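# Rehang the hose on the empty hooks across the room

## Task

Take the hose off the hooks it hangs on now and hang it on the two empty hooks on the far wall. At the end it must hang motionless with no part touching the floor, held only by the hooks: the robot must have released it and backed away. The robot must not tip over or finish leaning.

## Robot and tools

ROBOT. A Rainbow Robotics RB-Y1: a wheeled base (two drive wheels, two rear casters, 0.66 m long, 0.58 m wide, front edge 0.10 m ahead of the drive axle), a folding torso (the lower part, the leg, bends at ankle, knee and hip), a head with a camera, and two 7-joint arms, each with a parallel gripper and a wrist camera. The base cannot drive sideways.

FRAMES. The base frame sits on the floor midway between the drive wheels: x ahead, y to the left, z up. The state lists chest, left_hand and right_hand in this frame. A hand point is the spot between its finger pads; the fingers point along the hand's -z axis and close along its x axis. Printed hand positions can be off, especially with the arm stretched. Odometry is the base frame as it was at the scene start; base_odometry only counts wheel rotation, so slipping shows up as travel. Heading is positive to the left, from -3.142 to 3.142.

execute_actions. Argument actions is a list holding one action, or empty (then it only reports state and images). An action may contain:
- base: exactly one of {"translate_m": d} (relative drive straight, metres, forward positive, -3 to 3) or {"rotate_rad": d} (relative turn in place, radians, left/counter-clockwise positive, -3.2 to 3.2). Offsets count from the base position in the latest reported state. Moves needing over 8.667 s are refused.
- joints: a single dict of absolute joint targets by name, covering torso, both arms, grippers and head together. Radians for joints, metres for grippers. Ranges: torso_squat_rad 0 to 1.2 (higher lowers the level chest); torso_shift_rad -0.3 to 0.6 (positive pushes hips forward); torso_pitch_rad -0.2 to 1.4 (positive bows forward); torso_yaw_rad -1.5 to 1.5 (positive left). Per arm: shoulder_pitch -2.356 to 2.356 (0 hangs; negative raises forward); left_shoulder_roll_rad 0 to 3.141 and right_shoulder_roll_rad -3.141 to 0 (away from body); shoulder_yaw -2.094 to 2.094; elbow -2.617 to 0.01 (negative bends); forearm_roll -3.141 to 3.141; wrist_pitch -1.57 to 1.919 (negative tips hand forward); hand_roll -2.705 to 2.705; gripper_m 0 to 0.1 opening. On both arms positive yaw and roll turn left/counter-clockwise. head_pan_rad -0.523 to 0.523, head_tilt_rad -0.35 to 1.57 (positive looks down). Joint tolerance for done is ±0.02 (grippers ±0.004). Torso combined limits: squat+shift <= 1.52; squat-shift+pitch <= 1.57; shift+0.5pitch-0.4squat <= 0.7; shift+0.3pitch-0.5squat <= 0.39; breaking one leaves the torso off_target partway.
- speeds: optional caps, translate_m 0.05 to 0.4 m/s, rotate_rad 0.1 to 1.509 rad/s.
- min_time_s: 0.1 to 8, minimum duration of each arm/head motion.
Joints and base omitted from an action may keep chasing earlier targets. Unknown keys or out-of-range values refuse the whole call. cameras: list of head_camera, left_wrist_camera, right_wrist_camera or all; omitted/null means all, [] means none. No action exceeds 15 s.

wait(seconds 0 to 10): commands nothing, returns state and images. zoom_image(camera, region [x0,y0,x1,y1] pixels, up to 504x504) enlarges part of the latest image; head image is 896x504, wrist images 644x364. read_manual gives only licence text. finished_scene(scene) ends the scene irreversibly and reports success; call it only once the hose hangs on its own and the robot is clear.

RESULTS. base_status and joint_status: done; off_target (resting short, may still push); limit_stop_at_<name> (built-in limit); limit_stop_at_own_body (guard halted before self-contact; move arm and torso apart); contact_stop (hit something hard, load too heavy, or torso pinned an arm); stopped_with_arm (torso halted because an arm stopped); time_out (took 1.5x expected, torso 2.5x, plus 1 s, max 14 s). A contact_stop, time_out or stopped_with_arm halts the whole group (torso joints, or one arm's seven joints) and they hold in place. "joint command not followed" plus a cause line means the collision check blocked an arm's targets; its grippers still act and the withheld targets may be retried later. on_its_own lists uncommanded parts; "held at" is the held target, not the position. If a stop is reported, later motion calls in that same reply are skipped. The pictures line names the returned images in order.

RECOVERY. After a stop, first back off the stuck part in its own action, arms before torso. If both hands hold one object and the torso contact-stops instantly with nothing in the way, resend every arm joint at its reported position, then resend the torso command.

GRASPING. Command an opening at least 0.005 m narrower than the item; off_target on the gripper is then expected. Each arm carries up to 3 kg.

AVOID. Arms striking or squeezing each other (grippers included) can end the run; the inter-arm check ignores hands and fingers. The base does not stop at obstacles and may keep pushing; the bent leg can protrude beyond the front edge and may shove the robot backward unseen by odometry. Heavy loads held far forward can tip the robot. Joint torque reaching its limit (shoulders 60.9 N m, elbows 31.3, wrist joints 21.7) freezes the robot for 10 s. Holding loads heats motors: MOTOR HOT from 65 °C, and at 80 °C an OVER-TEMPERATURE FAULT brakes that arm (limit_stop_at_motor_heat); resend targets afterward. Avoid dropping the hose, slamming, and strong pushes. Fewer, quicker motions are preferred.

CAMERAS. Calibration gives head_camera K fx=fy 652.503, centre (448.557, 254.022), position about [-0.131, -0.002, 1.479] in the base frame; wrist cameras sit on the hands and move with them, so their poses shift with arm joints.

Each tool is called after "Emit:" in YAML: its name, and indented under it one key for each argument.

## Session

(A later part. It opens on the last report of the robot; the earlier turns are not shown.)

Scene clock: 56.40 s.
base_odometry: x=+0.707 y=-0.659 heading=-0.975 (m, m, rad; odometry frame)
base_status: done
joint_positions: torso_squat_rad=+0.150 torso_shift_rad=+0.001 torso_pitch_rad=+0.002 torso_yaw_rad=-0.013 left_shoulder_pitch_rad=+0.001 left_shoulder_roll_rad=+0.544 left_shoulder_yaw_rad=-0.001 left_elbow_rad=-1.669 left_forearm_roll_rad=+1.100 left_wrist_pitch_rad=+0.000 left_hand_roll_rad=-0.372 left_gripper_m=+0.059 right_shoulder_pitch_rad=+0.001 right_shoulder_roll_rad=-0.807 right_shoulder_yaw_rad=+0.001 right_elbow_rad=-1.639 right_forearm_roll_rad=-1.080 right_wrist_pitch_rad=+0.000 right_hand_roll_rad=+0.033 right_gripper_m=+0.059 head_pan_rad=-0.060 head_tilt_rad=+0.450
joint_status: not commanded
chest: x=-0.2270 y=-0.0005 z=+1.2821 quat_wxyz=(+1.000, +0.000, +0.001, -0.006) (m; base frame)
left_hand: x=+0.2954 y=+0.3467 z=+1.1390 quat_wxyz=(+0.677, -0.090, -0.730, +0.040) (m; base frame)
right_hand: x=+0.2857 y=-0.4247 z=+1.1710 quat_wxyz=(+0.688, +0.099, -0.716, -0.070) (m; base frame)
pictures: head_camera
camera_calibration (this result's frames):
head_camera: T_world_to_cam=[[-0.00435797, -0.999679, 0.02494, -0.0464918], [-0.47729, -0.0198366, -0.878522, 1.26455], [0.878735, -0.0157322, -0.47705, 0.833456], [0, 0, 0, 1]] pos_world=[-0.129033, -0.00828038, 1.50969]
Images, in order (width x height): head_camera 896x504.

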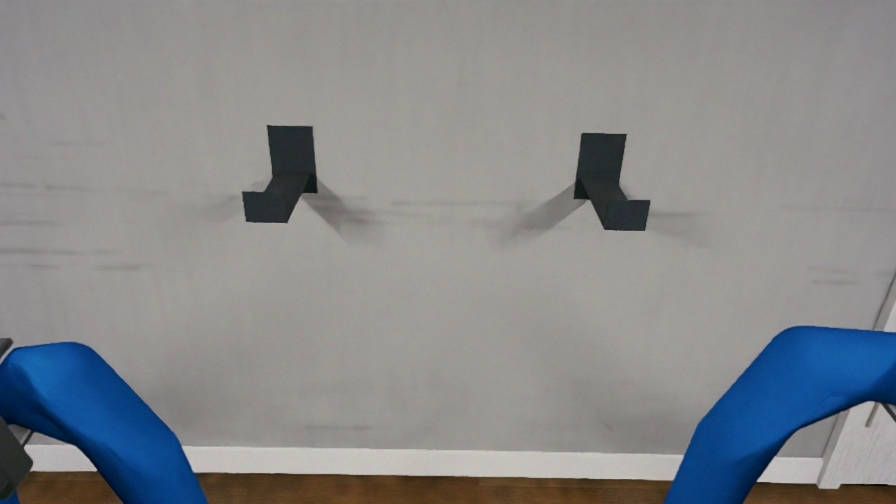

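Emit:
execute_actions:
  actions:
    - {"base": {"translate_m": 0.56}, "joints": {"torso_yaw_rad": -0.03, "head_pan_rad": 0.4, "head_tilt_rad": 0.7}, "speeds": {"translate_m": 0.25}}
  cameras: ["head_camera"]

Emit:
execute_actions:
  actions:
    - {"joints": {"head_pan_rad": -0.5, "head_tilt_rad": 0.7}}
  cameras: ["head_camera"]

Scene clock: 61.47 s.
base_odometry: x=+1.021 y=-1.123 heading=-0.975 (m, m, rad; odometry frame)
base_status: done
joint_positions: torso_squat_rad=+0.150 torso_shift_rad=+0.001 torso_pitch_rad=+0.002 torso_yaw_rad=-0.030 left_shoulder_pitch_rad=+0.001 left_shoulder_roll_rad=+0.544 left_shoulder_yaw_rad=+0.000 left_elbow_rad=-1.669 left_forearm_roll_rad=+1.100 left_wrist_pitch_rad=+0.000 left_hand_roll_rad=-0.372 left_gripper_m=+0.059 right_shoulder_pitch_rad=+0.001 right_shoulder_roll_rad=-0.807 right_shoulder_yaw_rad=+0.001 right_elbow_rad=-1.639 right_forearm_roll_rad=-1.080 right_wrist_pitch_rad=+0.000 right_hand_roll_rad=+0.033 right_gripper_m=+0.059 head_pan_rad=+0.400 head_tilt_rad=+0.700
joint_status: all done
chest: x=-0.2269 y=-0.0005 z=+1.2821 quat_wxyz=(+1.000, +0.000, +0.001, -0.015) (m; base frame)
left_hand: x=+0.3013 y=+0.3377 z=+1.1390 quat_wxyz=(+0.677, -0.096, -0.729, +0.034) (m; base frame)
right_hand: x=+0.2784 y=-0.4334 z=+1.1710 quat_wxyz=(+0.687, +0.093, -0.716, -0.076) (m; base frame)
pictures: head_camera
camera_calibration (this result's frames):
head_camera: T_world_to_cam=[[0.428314, -0.903608, 0.00629583, 0.0693546], [-0.611708, -0.295066, -0.733996, 1.02251], [0.665102, 0.310529, -0.679125, 1.08964], [0, 0, 0, 1]] pos_world=[-0.128947, 0.0260136, 1.49008]
Images, in order (width x height): head_camera 896x504.

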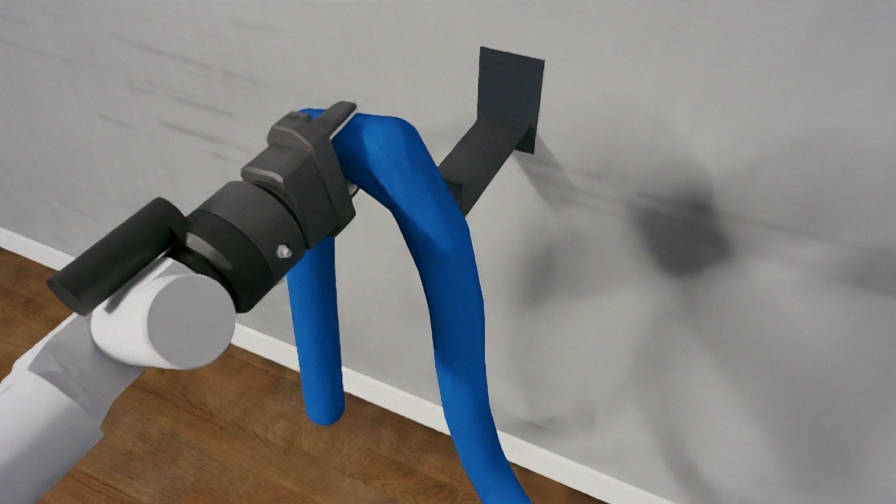

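Scene clock: 62.73 s.
base_odometry: x=+1.021 y=-1.123 heading=-0.975 (m, m, rad; odometry frame)
base_status: not commanded
joint_positions: torso_squat_rad=+0.150 torso_shift_rad=+0.001 torso_pitch_rad=+0.002 torso_yaw_rad=-0.030 left_shoulder_pitch_rad=+0.001 left_shoulder_roll_rad=+0.544 left_shoulder_yaw_rad=+0.000 left_elbow_rad=-1.669 left_forearm_roll_rad=+1.100 left_wrist_pitch_rad=+0.000 left_hand_roll_rad=-0.372 left_gripper_m=+0.059 right_shoulder_pitch_rad=+0.001 right_shoulder_roll_rad=-0.807 right_shoulder_yaw_rad=+0.001 right_elbow_rad=-1.639 right_forearm_roll_rad=-1.080 right_wrist_pitch_rad=+0.000 right_hand_roll_rad=+0.033 right_gripper_m=+0.059 head_pan_rad=-0.500 head_tilt_rad=+0.700
joint_status: all done
chest: x=-0.2270 y=-0.0005 z=+1.2821 quat_wxyz=(+1.000, +0.000, +0.001, -0.015) (m; base frame)
left_hand: x=+0.3012 y=+0.3377 z=+1.1390 quat_wxyz=(+0.677, -0.096, -0.729, +0.034) (m; base frame)
right_hand: x=+0.2784 y=-0.4334 z=+1.1710 quat_wxyz=(+0.687, +0.093, -0.716, -0.076) (m; base frame)
pictures: head_camera
camera_calibration (this result's frames):
head_camera: T_world_to_cam=[[-0.441457, -0.897246, 0.0081028, -0.111224], [-0.612138, 0.294553, -0.733843, 1.02292], [0.656051, -0.32892, -0.67927, 1.08722], [0, 0, 0, 1]] pos_world=[-0.1362, -0.0434927, 1.49008]
Images, in order (width x height): head_camera 896x504.

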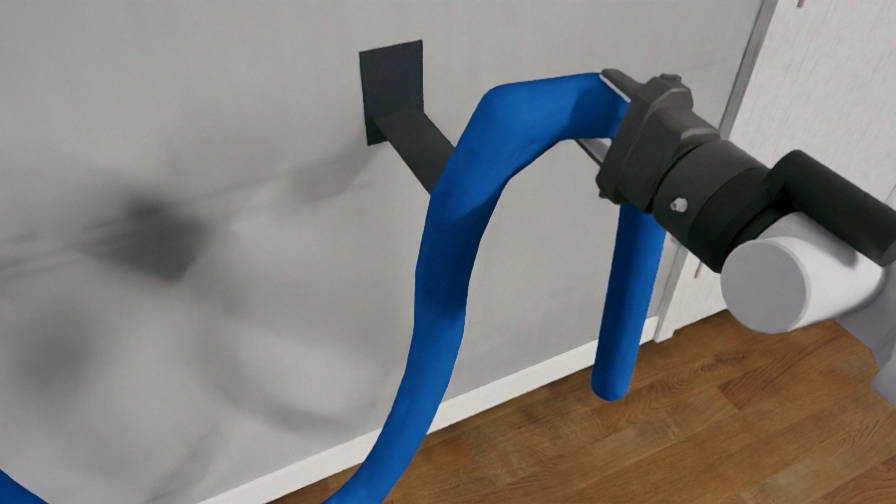

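Emit:
execute_actions:
  actions:
    - {"base": {"translate_m": 0.275}, "joints": {"left_shoulder_roll_rad": 0.59, "left_hand_roll_rad": -0.327, "head_pan_rad": 0.45, "head_tilt_rad": 0.8}, "speeds": {"translate_m": 0.1}}
  cameras: ["head_camera"]

Emit:
execute_actions:
  actions:
    - {"joints": {"head_pan_rad": -0.52, "head_tilt_rad": 0.8}}
  cameras: ["head_camera"]

Scene clock: 68.33 s.
base_odometry: x=+1.175 y=-1.351 heading=-0.976 (m, m, rad; odometry frame)
base_status: done
joint_positions: torso_squat_rad=+0.150 torso_shift_rad=+0.001 torso_pitch_rad=+0.002 torso_yaw_rad=-0.030 left_shoulder_pitch_rad=+0.001 left_shoulder_roll_rad=+0.590 left_shoulder_yaw_rad=+0.000 left_elbow_rad=-1.669 left_forearm_roll_rad=+1.100 left_wrist_pitch_rad=+0.000 left_hand_roll_rad=-0.327 left_gripper_m=+0.059 right_shoulder_pitch_rad=+0.001 right_shoulder_roll_rad=-0.807 right_shoulder_yaw_rad=+0.001 right_elbow_rad=-1.639 right_forearm_roll_rad=-1.080 right_wrist_pitch_rad=+0.000 right_hand_roll_rad=+0.033 right_gripper_m=+0.059 head_pan_rad=+0.450 head_tilt_rad=+0.800
joint_status: all done
chest: x=-0.2269 y=-0.0006 z=+1.2821 quat_wxyz=(+1.000, +0.000, +0.001, -0.015) (m; base frame)
left_hand: x=+0.3016 y=+0.3477 z=+1.1453 quat_wxyz=(+0.678, -0.097, -0.728, +0.033) (m; base frame)
right_hand: x=+0.2785 y=-0.4334 z=+1.1710 quat_wxyz=(+0.687, +0.093, -0.716, -0.076) (m; base frame)
pictures: head_camera
camera_calibration (this result's frames):
head_camera: T_world_to_cam=[[0.473271, -0.880916, -0.00112543, 0.089532], [-0.660016, -0.353746, -0.662754, 0.907005], [0.583432, 0.314405, -0.748837, 1.17623], [0, 0, 0, 1]] pos_world=[-0.129984, 0.0299082, 1.48202]
Images, in order (width x height): head_camera 896x504.

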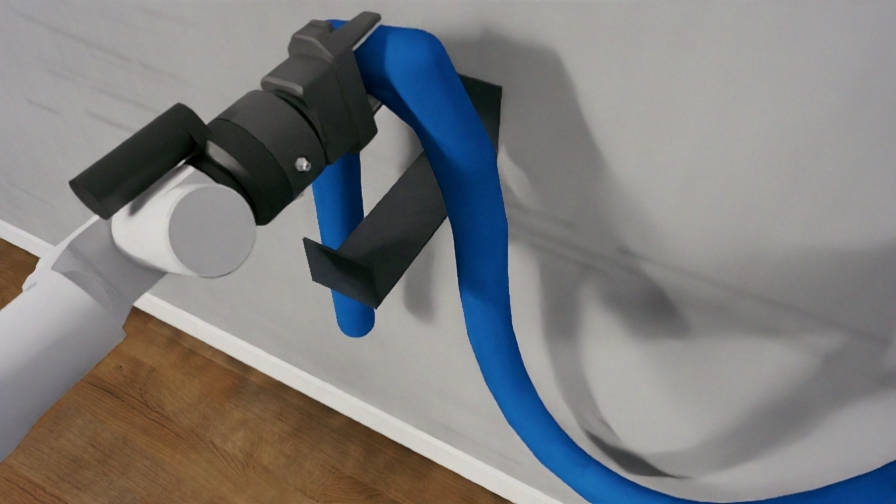

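Scene clock: 69.63 s.
base_odometry: x=+1.175 y=-1.351 heading=-0.976 (m, m, rad; odometry frame)
base_status: not commanded
joint_positions: torso_squat_rad=+0.150 torso_shift_rad=+0.001 torso_pitch_rad=+0.002 torso_yaw_rad=-0.030 left_shoulder_pitch_rad=+0.001 left_shoulder_roll_rad=+0.590 left_shoulder_yaw_rad=+0.000 left_elbow_rad=-1.669 left_forearm_roll_rad=+1.100 left_wrist_pitch_rad=+0.000 left_hand_roll_rad=-0.327 left_gripper_m=+0.059 right_shoulder_pitch_rad=+0.001 right_shoulder_roll_rad=-0.807 right_shoulder_yaw_rad=+0.001 right_elbow_rad=-1.639 right_forearm_roll_rad=-1.080 right_wrist_pitch_rad=+0.000 right_hand_roll_rad=+0.033 right_gripper_m=+0.059 head_pan_rad=-0.520 head_tilt_rad=+0.800
joint_status: all done
chest: x=-0.2269 y=-0.0006 z=+1.2821 quat_wxyz=(+1.000, +0.000, +0.001, -0.015) (m; base frame)
left_hand: x=+0.3016 y=+0.3477 z=+1.1453 quat_wxyz=(+0.678, -0.097, -0.728, +0.033) (m; base frame)
right_hand: x=+0.2785 y=-0.4334 z=+1.1710 quat_wxyz=(+0.687, +0.093, -0.716, -0.076) (m; base frame)
pictures: head_camera
camera_calibration (this result's frames):
head_camera: T_world_to_cam=[[-0.459003, -0.888434, 0.000866146, -0.104061], [-0.665721, 0.343294, -0.662544, 0.906403], [0.588329, -0.304687, -0.749022, 1.17673], [0, 0, 0, 1]] pos_world=[-0.136656, -0.0450811, 1.48202]
Images, in order (width x height): head_camera 896x504.

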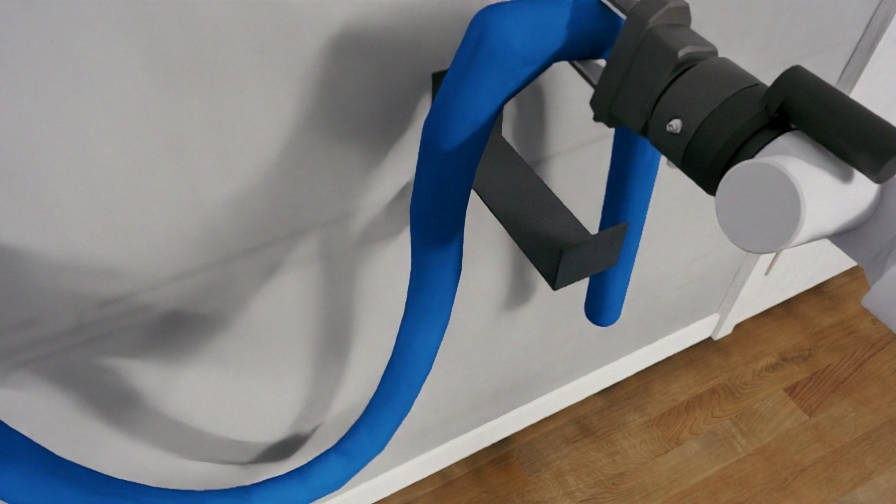

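Emit:
execute_actions:
  actions:
    - {"joints": {"torso_squat_rad": 0.95, "left_shoulder_roll_rad": 1.045, "left_elbow_rad": -1.575, "left_hand_roll_rad": 1.11, "right_shoulder_roll_rad": -1.065, "right_elbow_rad": -1.493, "right_hand_roll_rad": -1.08, "head_pan_rad": -0.52, "head_tilt_rad": 0.45}, "min_time_s": 2.2}

Scene clock: 73.83 s.
base_odometry: x=+1.175 y=-1.351 heading=-0.976 (m, m, rad; odometry frame)
base_status: not commanded
joint_positions: torso_squat_rad=+0.950 torso_shift_rad=+0.000 torso_pitch_rad=+0.001 torso_yaw_rad=-0.030 left_shoulder_pitch_rad=+0.000 left_shoulder_roll_rad=+1.045 left_shoulder_yaw_rad=+0.000 left_elbow_rad=-1.575 left_forearm_roll_rad=+1.100 left_wrist_pitch_rad=+0.000 left_hand_roll_rad=+1.110 left_gripper_m=+0.059 right_shoulder_pitch_rad=+0.000 right_shoulder_roll_rad=-1.065 right_shoulder_yaw_rad=+0.000 right_elbow_rad=-1.493 right_forearm_roll_rad=-1.080 right_wrist_pitch_rad=+0.000 right_hand_roll_rad=-1.080 right_gripper_m=+0.059 head_pan_rad=-0.520 head_tilt_rad=+0.450
joint_status: all done
chest: x=-0.2274 y=-0.0004 z=+0.9971 quat_wxyz=(+1.000, +0.000, +0.001, -0.015) (m; base frame)
left_hand: x=+0.3044 y=+0.4675 z=+0.9230 quat_wxyz=(+0.597, -0.399, -0.584, +0.379) (m; base frame)
right_hand: x=+0.2702 y=-0.5369 z=+0.9087 quat_wxyz=(+0.597, +0.331, -0.609, -0.405) (m; base frame)
pictures: head_camera, left_wrist_camera, right_wrist_camera
camera_calibration (this result's frames):
head_camera: T_world_to_cam=[[-0.462785, -0.886101, 0.0255979, -0.134308], [-0.433011, 0.200763, -0.878747, 1.02354], [0.773519, -0.417755, -0.476601, 0.67544], [0, 0, 0, 1]] pos_world=[-0.141419, -0.0423304, 1.22478]
left_wrist_camera: T_world_to_cam=[[0.0484699, 0.908571, 0.414908, -0.81778], [-0.651868, -0.28596, 0.70235, -0.284449], [0.756782, -0.304508, 0.578408, -0.539084], [0, 0, 0, 1]] pos_world=[0.262184, 0.497515, 0.850897]
right_wrist_camera: T_world_to_cam=[[0.0188007, 0.891284, -0.453056, 0.877117], [-0.561233, 0.384419, 0.732966, -0.269777], [0.827444, 0.24049, 0.507446, -0.471248], [0, 0, 0, 1]] pos_world=[0.222033, -0.564722, 0.834253]
Images, in order (width x height): head_camera 896x504, left_wrist_camera 644x364, right_wrist_camera 644x364.

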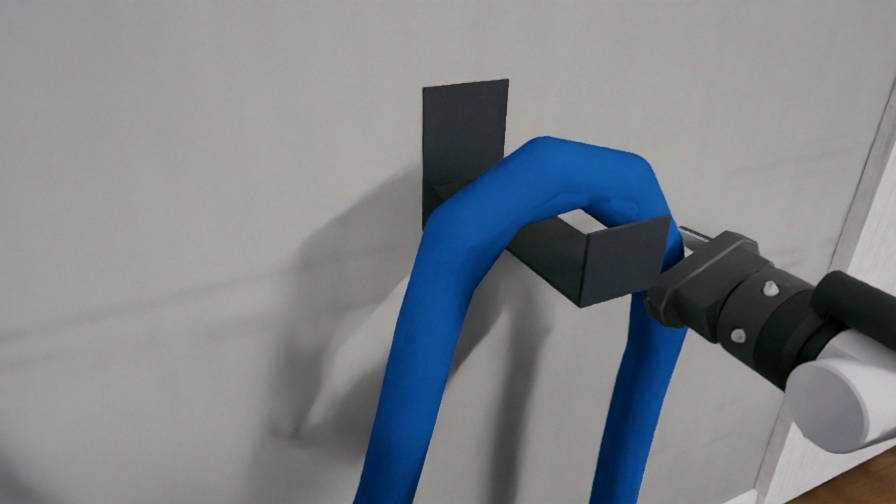

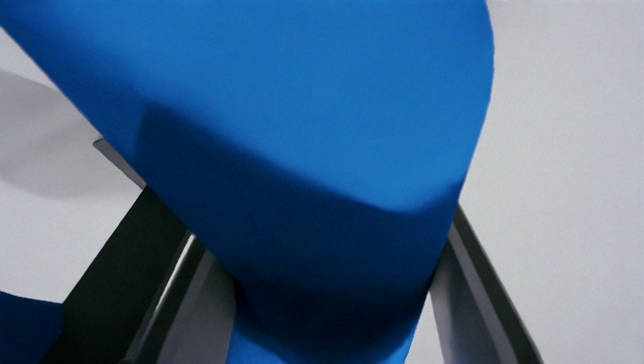

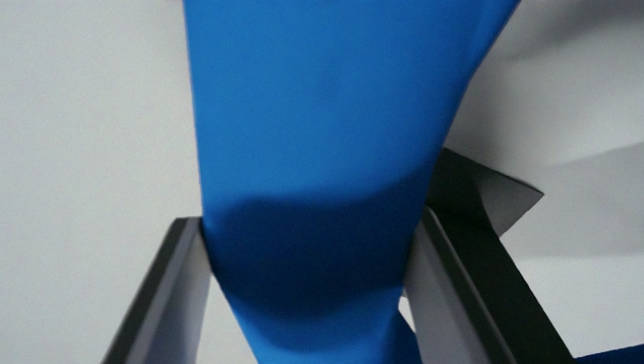

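Emit:
execute_actions:
  actions:
    - {"joints": {"left_shoulder_roll_rad": 0.888, "right_shoulder_roll_rad": -0.935, "head_pan_rad": 0.5, "head_tilt_rad": 0.45}, "min_time_s": 0.8}
  cameras: ["head_camera"]

Scene clock: 75.37 s.
base_odometry: x=+1.175 y=-1.351 heading=-0.976 (m, m, rad; odometry frame)
base_status: not commanded
joint_positions: torso_squat_rad=+0.950 torso_shift_rad=+0.000 torso_pitch_rad=+0.001 torso_yaw_rad=-0.030 left_shoulder_pitch_rad=+0.000 left_shoulder_roll_rad=+0.888 left_shoulder_yaw_rad=+0.000 left_elbow_rad=-1.575 left_forearm_roll_rad=+1.100 left_wrist_pitch_rad=+0.000 left_hand_roll_rad=+1.110 left_gripper_m=+0.059 right_shoulder_pitch_rad=+0.000 right_shoulder_roll_rad=-0.936 right_shoulder_yaw_rad=+0.000 right_elbow_rad=-1.493 right_forearm_roll_rad=-1.080 right_wrist_pitch_rad=+0.000 right_hand_roll_rad=-1.080 right_gripper_m=+0.059 head_pan_rad=+0.500 head_tilt_rad=+0.450
joint_status: all done
chest: x=-0.2274 y=-0.0003 z=+0.9971 quat_wxyz=(+1.000, +0.000, +0.001, -0.015) (m; base frame)
left_hand: x=+0.3036 y=+0.4406 z=+0.8839 quat_wxyz=(+0.565, -0.443, -0.551, +0.424) (m; base frame)
right_hand: x=+0.2710 y=-0.5130 z=+0.8720 quat_wxyz=(+0.573, +0.370, -0.583, -0.442) (m; base frame)
pictures: head_camera
camera_calibration (this result's frames):
head_camera: T_world_to_cam=[[0.512754, -0.858195, 0.024205, 0.0674961], [-0.398125, -0.262661, -0.878923, 1.03041], [0.760644, 0.441034, -0.476349, 0.673415], [0, 0, 0, 1]] pos_world=[-0.136607, 0.0315742, 1.2248]
Images, in order (width x height): head_camera 896x504.

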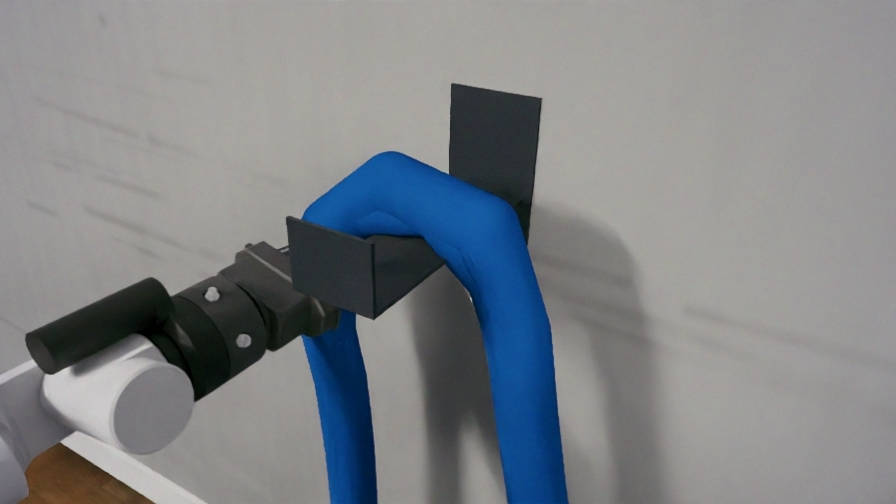

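Emit:
execute_actions:
  actions:
    - {"joints": {"left_gripper_m": 0.1, "right_gripper_m": 0.1, "head_pan_rad": -0.06, "head_tilt_rad": 0.45}}
  cameras: ["left_wrist_camera", "right_wrist_camera"]

Emit:
execute_actions:
  actions:
    - {"base": {"translate_m": -0.9}, "joints": {"left_shoulder_roll_rad": 0.82, "right_shoulder_roll_rad": -0.865}}
  cameras: ["head_camera"]

Scene clock: 76.67 s.
base_odometry: x=+1.175 y=-1.351 heading=-0.976 (m, m, rad; odometry frame)
base_status: not commanded
joint_positions: torso_squat_rad=+0.950 torso_shift_rad=+0.000 torso_pitch_rad=+0.001 torso_yaw_rad=-0.030 left_shoulder_pitch_rad=+0.000 left_shoulder_roll_rad=+0.888 left_shoulder_yaw_rad=+0.000 left_elbow_rad=-1.575 left_forearm_roll_rad=+1.100 left_wrist_pitch_rad=+0.000 left_hand_roll_rad=+1.110 left_gripper_m=+0.099 right_shoulder_pitch_rad=+0.000 right_shoulder_roll_rad=-0.936 right_shoulder_yaw_rad=+0.000 right_elbow_rad=-1.493 right_forearm_roll_rad=-1.080 right_wrist_pitch_rad=+0.000 right_hand_roll_rad=-1.080 right_gripper_m=+0.100 head_pan_rad=-0.060 head_tilt_rad=+0.450
joint_status: all done
chest: x=-0.2274 y=-0.0003 z=+0.9971 quat_wxyz=(+1.000, +0.000, +0.001, -0.015) (m; base frame)
left_hand: x=+0.3036 y=+0.4406 z=+0.8840 quat_wxyz=(+0.565, -0.443, -0.551, +0.424) (m; base frame)
right_hand: x=+0.2710 y=-0.5129 z=+0.8720 quat_wxyz=(+0.573, +0.370, -0.583, -0.442) (m; base frame)
pictures: left_wrist_camera, right_wrist_camera
camera_calibration (this result's frames):
left_wrist_camera: T_world_to_cam=[[0.0494862, 0.962082, 0.268233, -0.671312], [-0.648592, -0.173275, 0.741151, -0.350224], [0.759526, -0.210651, 0.615424, -0.598956], [0, 0, 0, 1]] pos_world=[0.260991, 0.459002, 0.808249]
right_wrist_camera: T_world_to_cam=[[0.0209615, 0.942119, -0.334624, 0.761242], [-0.565016, 0.287287, 0.773449, -0.335687], [0.824814, 0.172855, 0.538334, -0.519979], [0, 0, 0, 1]] pos_world=[0.22326, -0.530861, 0.794289]
Images, in order (width x height): left_wrist_camera 644x364, right_wrist_camera 644x364.

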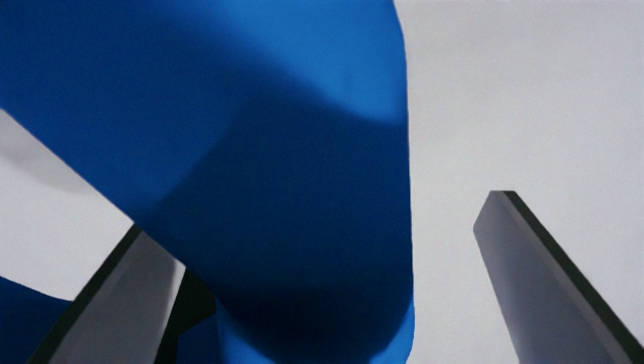

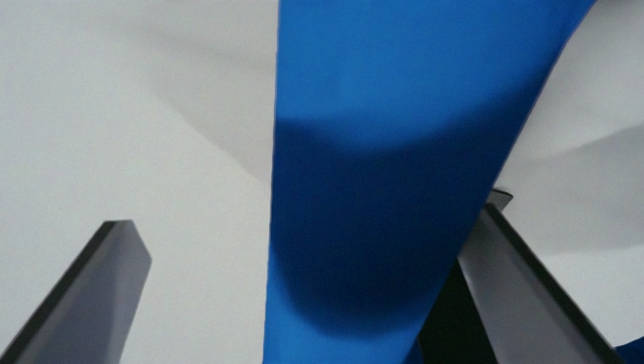

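Scene clock: 80.77 s.
base_odometry: x=+0.671 y=-0.605 heading=-0.977 (m, m, rad; odometry frame)
base_status: done
joint_positions: torso_squat_rad=+0.950 torso_shift_rad=+0.000 torso_pitch_rad=+0.001 torso_yaw_rad=-0.030 left_shoulder_pitch_rad=+0.000 left_shoulder_roll_rad=+0.820 left_shoulder_yaw_rad=+0.000 left_elbow_rad=-1.575 left_forearm_roll_rad=+1.100 left_wrist_pitch_rad=+0.000 left_hand_roll_rad=+1.110 left_gripper_m=+0.099 right_shoulder_pitch_rad=+0.000 right_shoulder_roll_rad=-0.865 right_shoulder_yaw_rad=+0.000 right_elbow_rad=-1.493 right_forearm_roll_rad=-1.080 right_wrist_pitch_rad=+0.000 right_hand_roll_rad=-1.080 right_gripper_m=+0.100 head_pan_rad=-0.060 head_tilt_rad=+0.450
joint_status: all done
chest: x=-0.2274 y=-0.0003 z=+0.9971 quat_wxyz=(+1.000, +0.000, +0.001, -0.015) (m; base frame)
left_hand: x=+0.3032 y=+0.4270 z=+0.8685 quat_wxyz=(+0.550, -0.462, -0.536, +0.443) (m; base frame)
right_hand: x=+0.2715 y=-0.4979 z=+0.8530 quat_wxyz=(+0.559, +0.390, -0.568, -0.462) (m; base frame)
pictures: head_camera
camera_calibration (this result's frames):
head_camera: T_world_to_cam=[[-0.0212793, -0.999462, 0.0249562, -0.0430841], [-0.477127, -0.0117838, -0.878755, 1.01426], [0.878577, -0.0306066, -0.47662, 0.697441], [0, 0, 0, 1]] pos_world=[-0.12974, -0.00976271, 1.22478]
Images, in order (width x height): head_camera 896x504.

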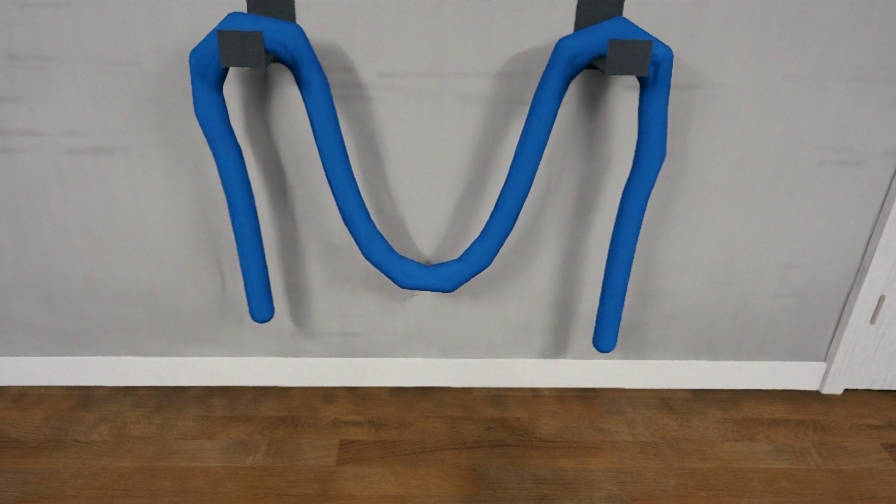

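Emit:
wait:
  seconds: 10

Emit:
wait:
  seconds: 4.3

Scene clock: 90.90 s.
base_odometry: x=+0.671 y=-0.605 heading=-0.977 (m, m, rad; odometry frame)
base_status: done
joint_positions: torso_squat_rad=+0.950 torso_shift_rad=+0.000 torso_pitch_rad=+0.001 torso_yaw_rad=-0.030 left_shoulder_pitch_rad=+0.000 left_shoulder_roll_rad=+0.820 left_shoulder_yaw_rad=+0.000 left_elbow_rad=-1.575 left_forearm_roll_rad=+1.100 left_wrist_pitch_rad=+0.000 left_hand_roll_rad=+1.110 left_gripper_m=+0.099 right_shoulder_pitch_rad=+0.000 right_shoulder_roll_rad=-0.865 right_shoulder_yaw_rad=+0.000 right_elbow_rad=-1.493 right_forearm_roll_rad=-1.080 right_wrist_pitch_rad=+0.000 right_hand_roll_rad=-1.080 right_gripper_m=+0.100 head_pan_rad=-0.060 head_tilt_rad=+0.450
joint_status: all done
chest: x=-0.2274 y=-0.0003 z=+0.9971 quat_wxyz=(+1.000, +0.000, +0.001, -0.015) (m; base frame)
left_hand: x=+0.3032 y=+0.4270 z=+0.8685 quat_wxyz=(+0.550, -0.462, -0.536, +0.443) (m; base frame)
right_hand: x=+0.2715 y=-0.4979 z=+0.8530 quat_wxyz=(+0.559, +0.390, -0.568, -0.462) (m; base frame)
wait: 10.00 s; at rest by 0.13 s
pictures: head_camera, left_wrist_camera, right_wrist_camera
camera_calibration (this result's frames):
head_camera: T_world_to_cam=[[-0.0212793, -0.999462, 0.0249561, -0.043084], [-0.477127, -0.0117838, -0.878755, 1.01426], [0.878577, -0.0306065, -0.47662, 0.697441], [0, 0, 0, 1]] pos_world=[-0.12974, -0.00976275, 1.22478]
left_wrist_camera: T_world_to_cam=[[0.0497736, 0.978086, 0.202166, -0.603587], [-0.647312, -0.122557, 0.752308, -0.373107], [0.760598, -0.168309, 0.627026, -0.620479], [0, 0, 0, 1]] pos_world=[0.260462, 0.4402, 0.791772]
right_wrist_camera: T_world_to_cam=[[0.021607, 0.963226, -0.267821, 0.694088], [-0.566541, 0.232517, 0.790549, -0.366525], [0.82375, 0.13465, 0.550731, -0.542005], [0, 0, 0, 1]] pos_world=[0.223829, -0.510359, 0.774146]
Images, in order (width x height): head_camera 896x504, left_wrist_camera 644x364, right_wrist_camera 644x364.

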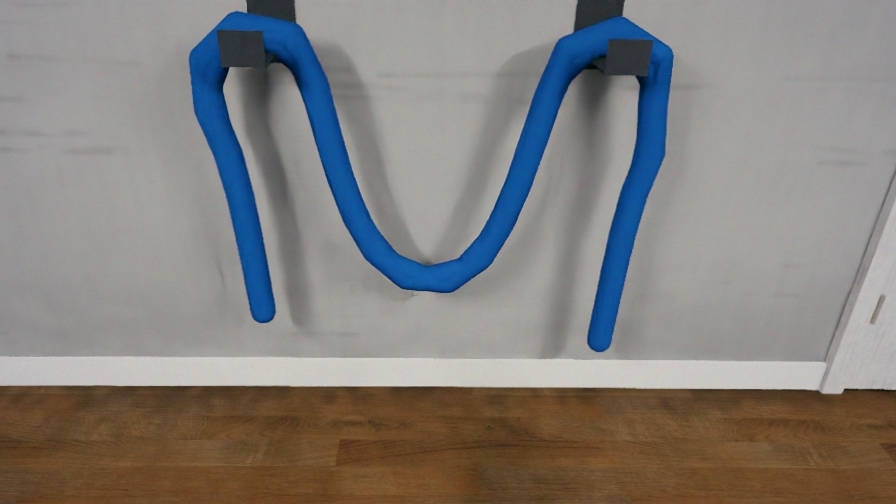

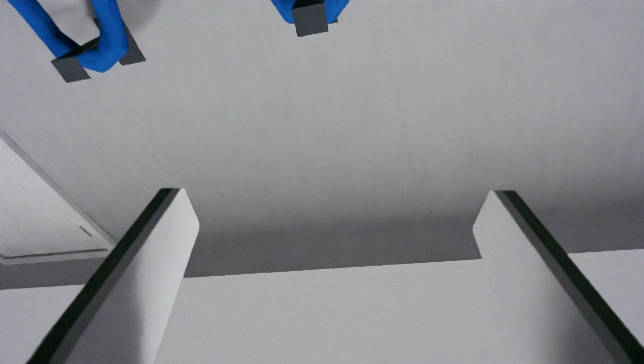

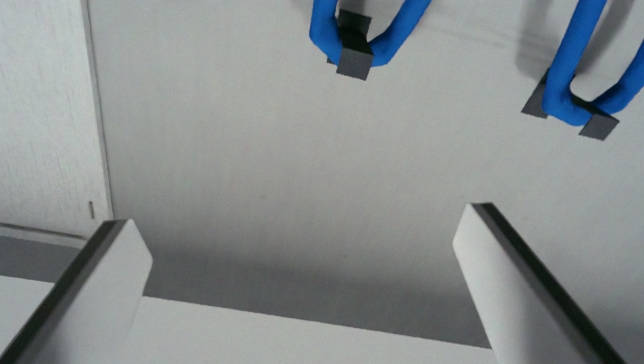

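Scene clock: 95.20 s.
base_odometry: x=+0.671 y=-0.605 heading=-0.977 (m, m, rad; odometry frame)
base_status: done
joint_positions: torso_squat_rad=+0.950 torso_shift_rad=+0.000 torso_pitch_rad=+0.001 torso_yaw_rad=-0.030 left_shoulder_pitch_rad=+0.000 left_shoulder_roll_rad=+0.820 left_shoulder_yaw_rad=+0.000 left_elbow_rad=-1.575 left_forearm_roll_rad=+1.100 left_wrist_pitch_rad=+0.000 left_hand_roll_rad=+1.110 left_gripper_m=+0.099 right_shoulder_pitch_rad=+0.000 right_shoulder_roll_rad=-0.865 right_shoulder_yaw_rad=+0.000 right_elbow_rad=-1.493 right_forearm_roll_rad=-1.080 right_wrist_pitch_rad=+0.000 right_hand_roll_rad=-1.080 right_gripper_m=+0.100 head_pan_rad=-0.060 head_tilt_rad=+0.450
joint_status: all done
chest: x=-0.2274 y=-0.0003 z=+0.9971 quat_wxyz=(+1.000, +0.000, +0.001, -0.015) (m; base frame)
left_hand: x=+0.3032 y=+0.4270 z=+0.8685 quat_wxyz=(+0.550, -0.462, -0.536, +0.443) (m; base frame)
right_hand: x=+0.2715 y=-0.4979 z=+0.8530 quat_wxyz=(+0.559, +0.390, -0.568, -0.462) (m; base frame)
wait: 4.30 s; at rest by 0.27 s
pictures: head_camera, left_wrist_camera, right_wrist_camera
camera_calibration (this result's frames):
head_camera: T_world_to_cam=[[-0.0212793, -0.999462, 0.0249562, -0.043084], [-0.477127, -0.0117838, -0.878755, 1.01426], [0.878576, -0.0306066, -0.47662, 0.697441], [0, 0, 0, 1]] pos_world=[-0.12974, -0.00976272, 1.22478]
left_wrist_camera: T_world_to_cam=[[0.0497736, 0.978086, 0.202166, -0.603587], [-0.647312, -0.122558, 0.752308, -0.373107], [0.760599, -0.168309, 0.627026, -0.620479], [0, 0, 0, 1]] pos_world=[0.260462, 0.4402, 0.791772]
right_wrist_camera: T_world_to_cam=[[0.0216069, 0.963226, -0.267821, 0.694088], [-0.566541, 0.232517, 0.790549, -0.366525], [0.82375, 0.13465, 0.550731, -0.542005], [0, 0, 0, 1]] pos_world=[0.223829, -0.510359, 0.774146]
Images, in order (width x height): head_camera 896x504, left_wrist_camera 644x364, right_wrist_camera 644x364.

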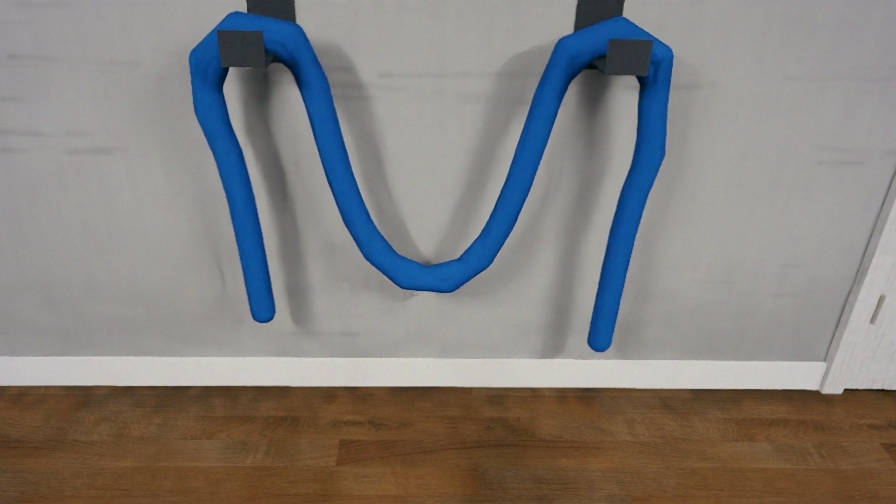

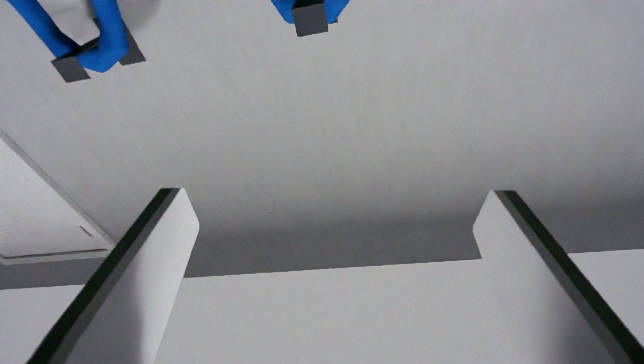

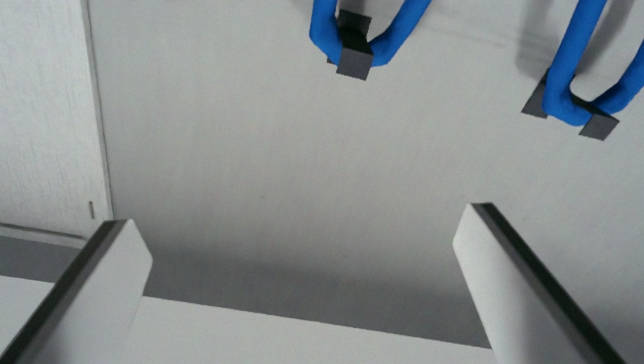

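The hose is hanging still in both hooks and is clear of the floor.

Emit:
finished_scene:
  scene: 2

The scene is finished: the task was done.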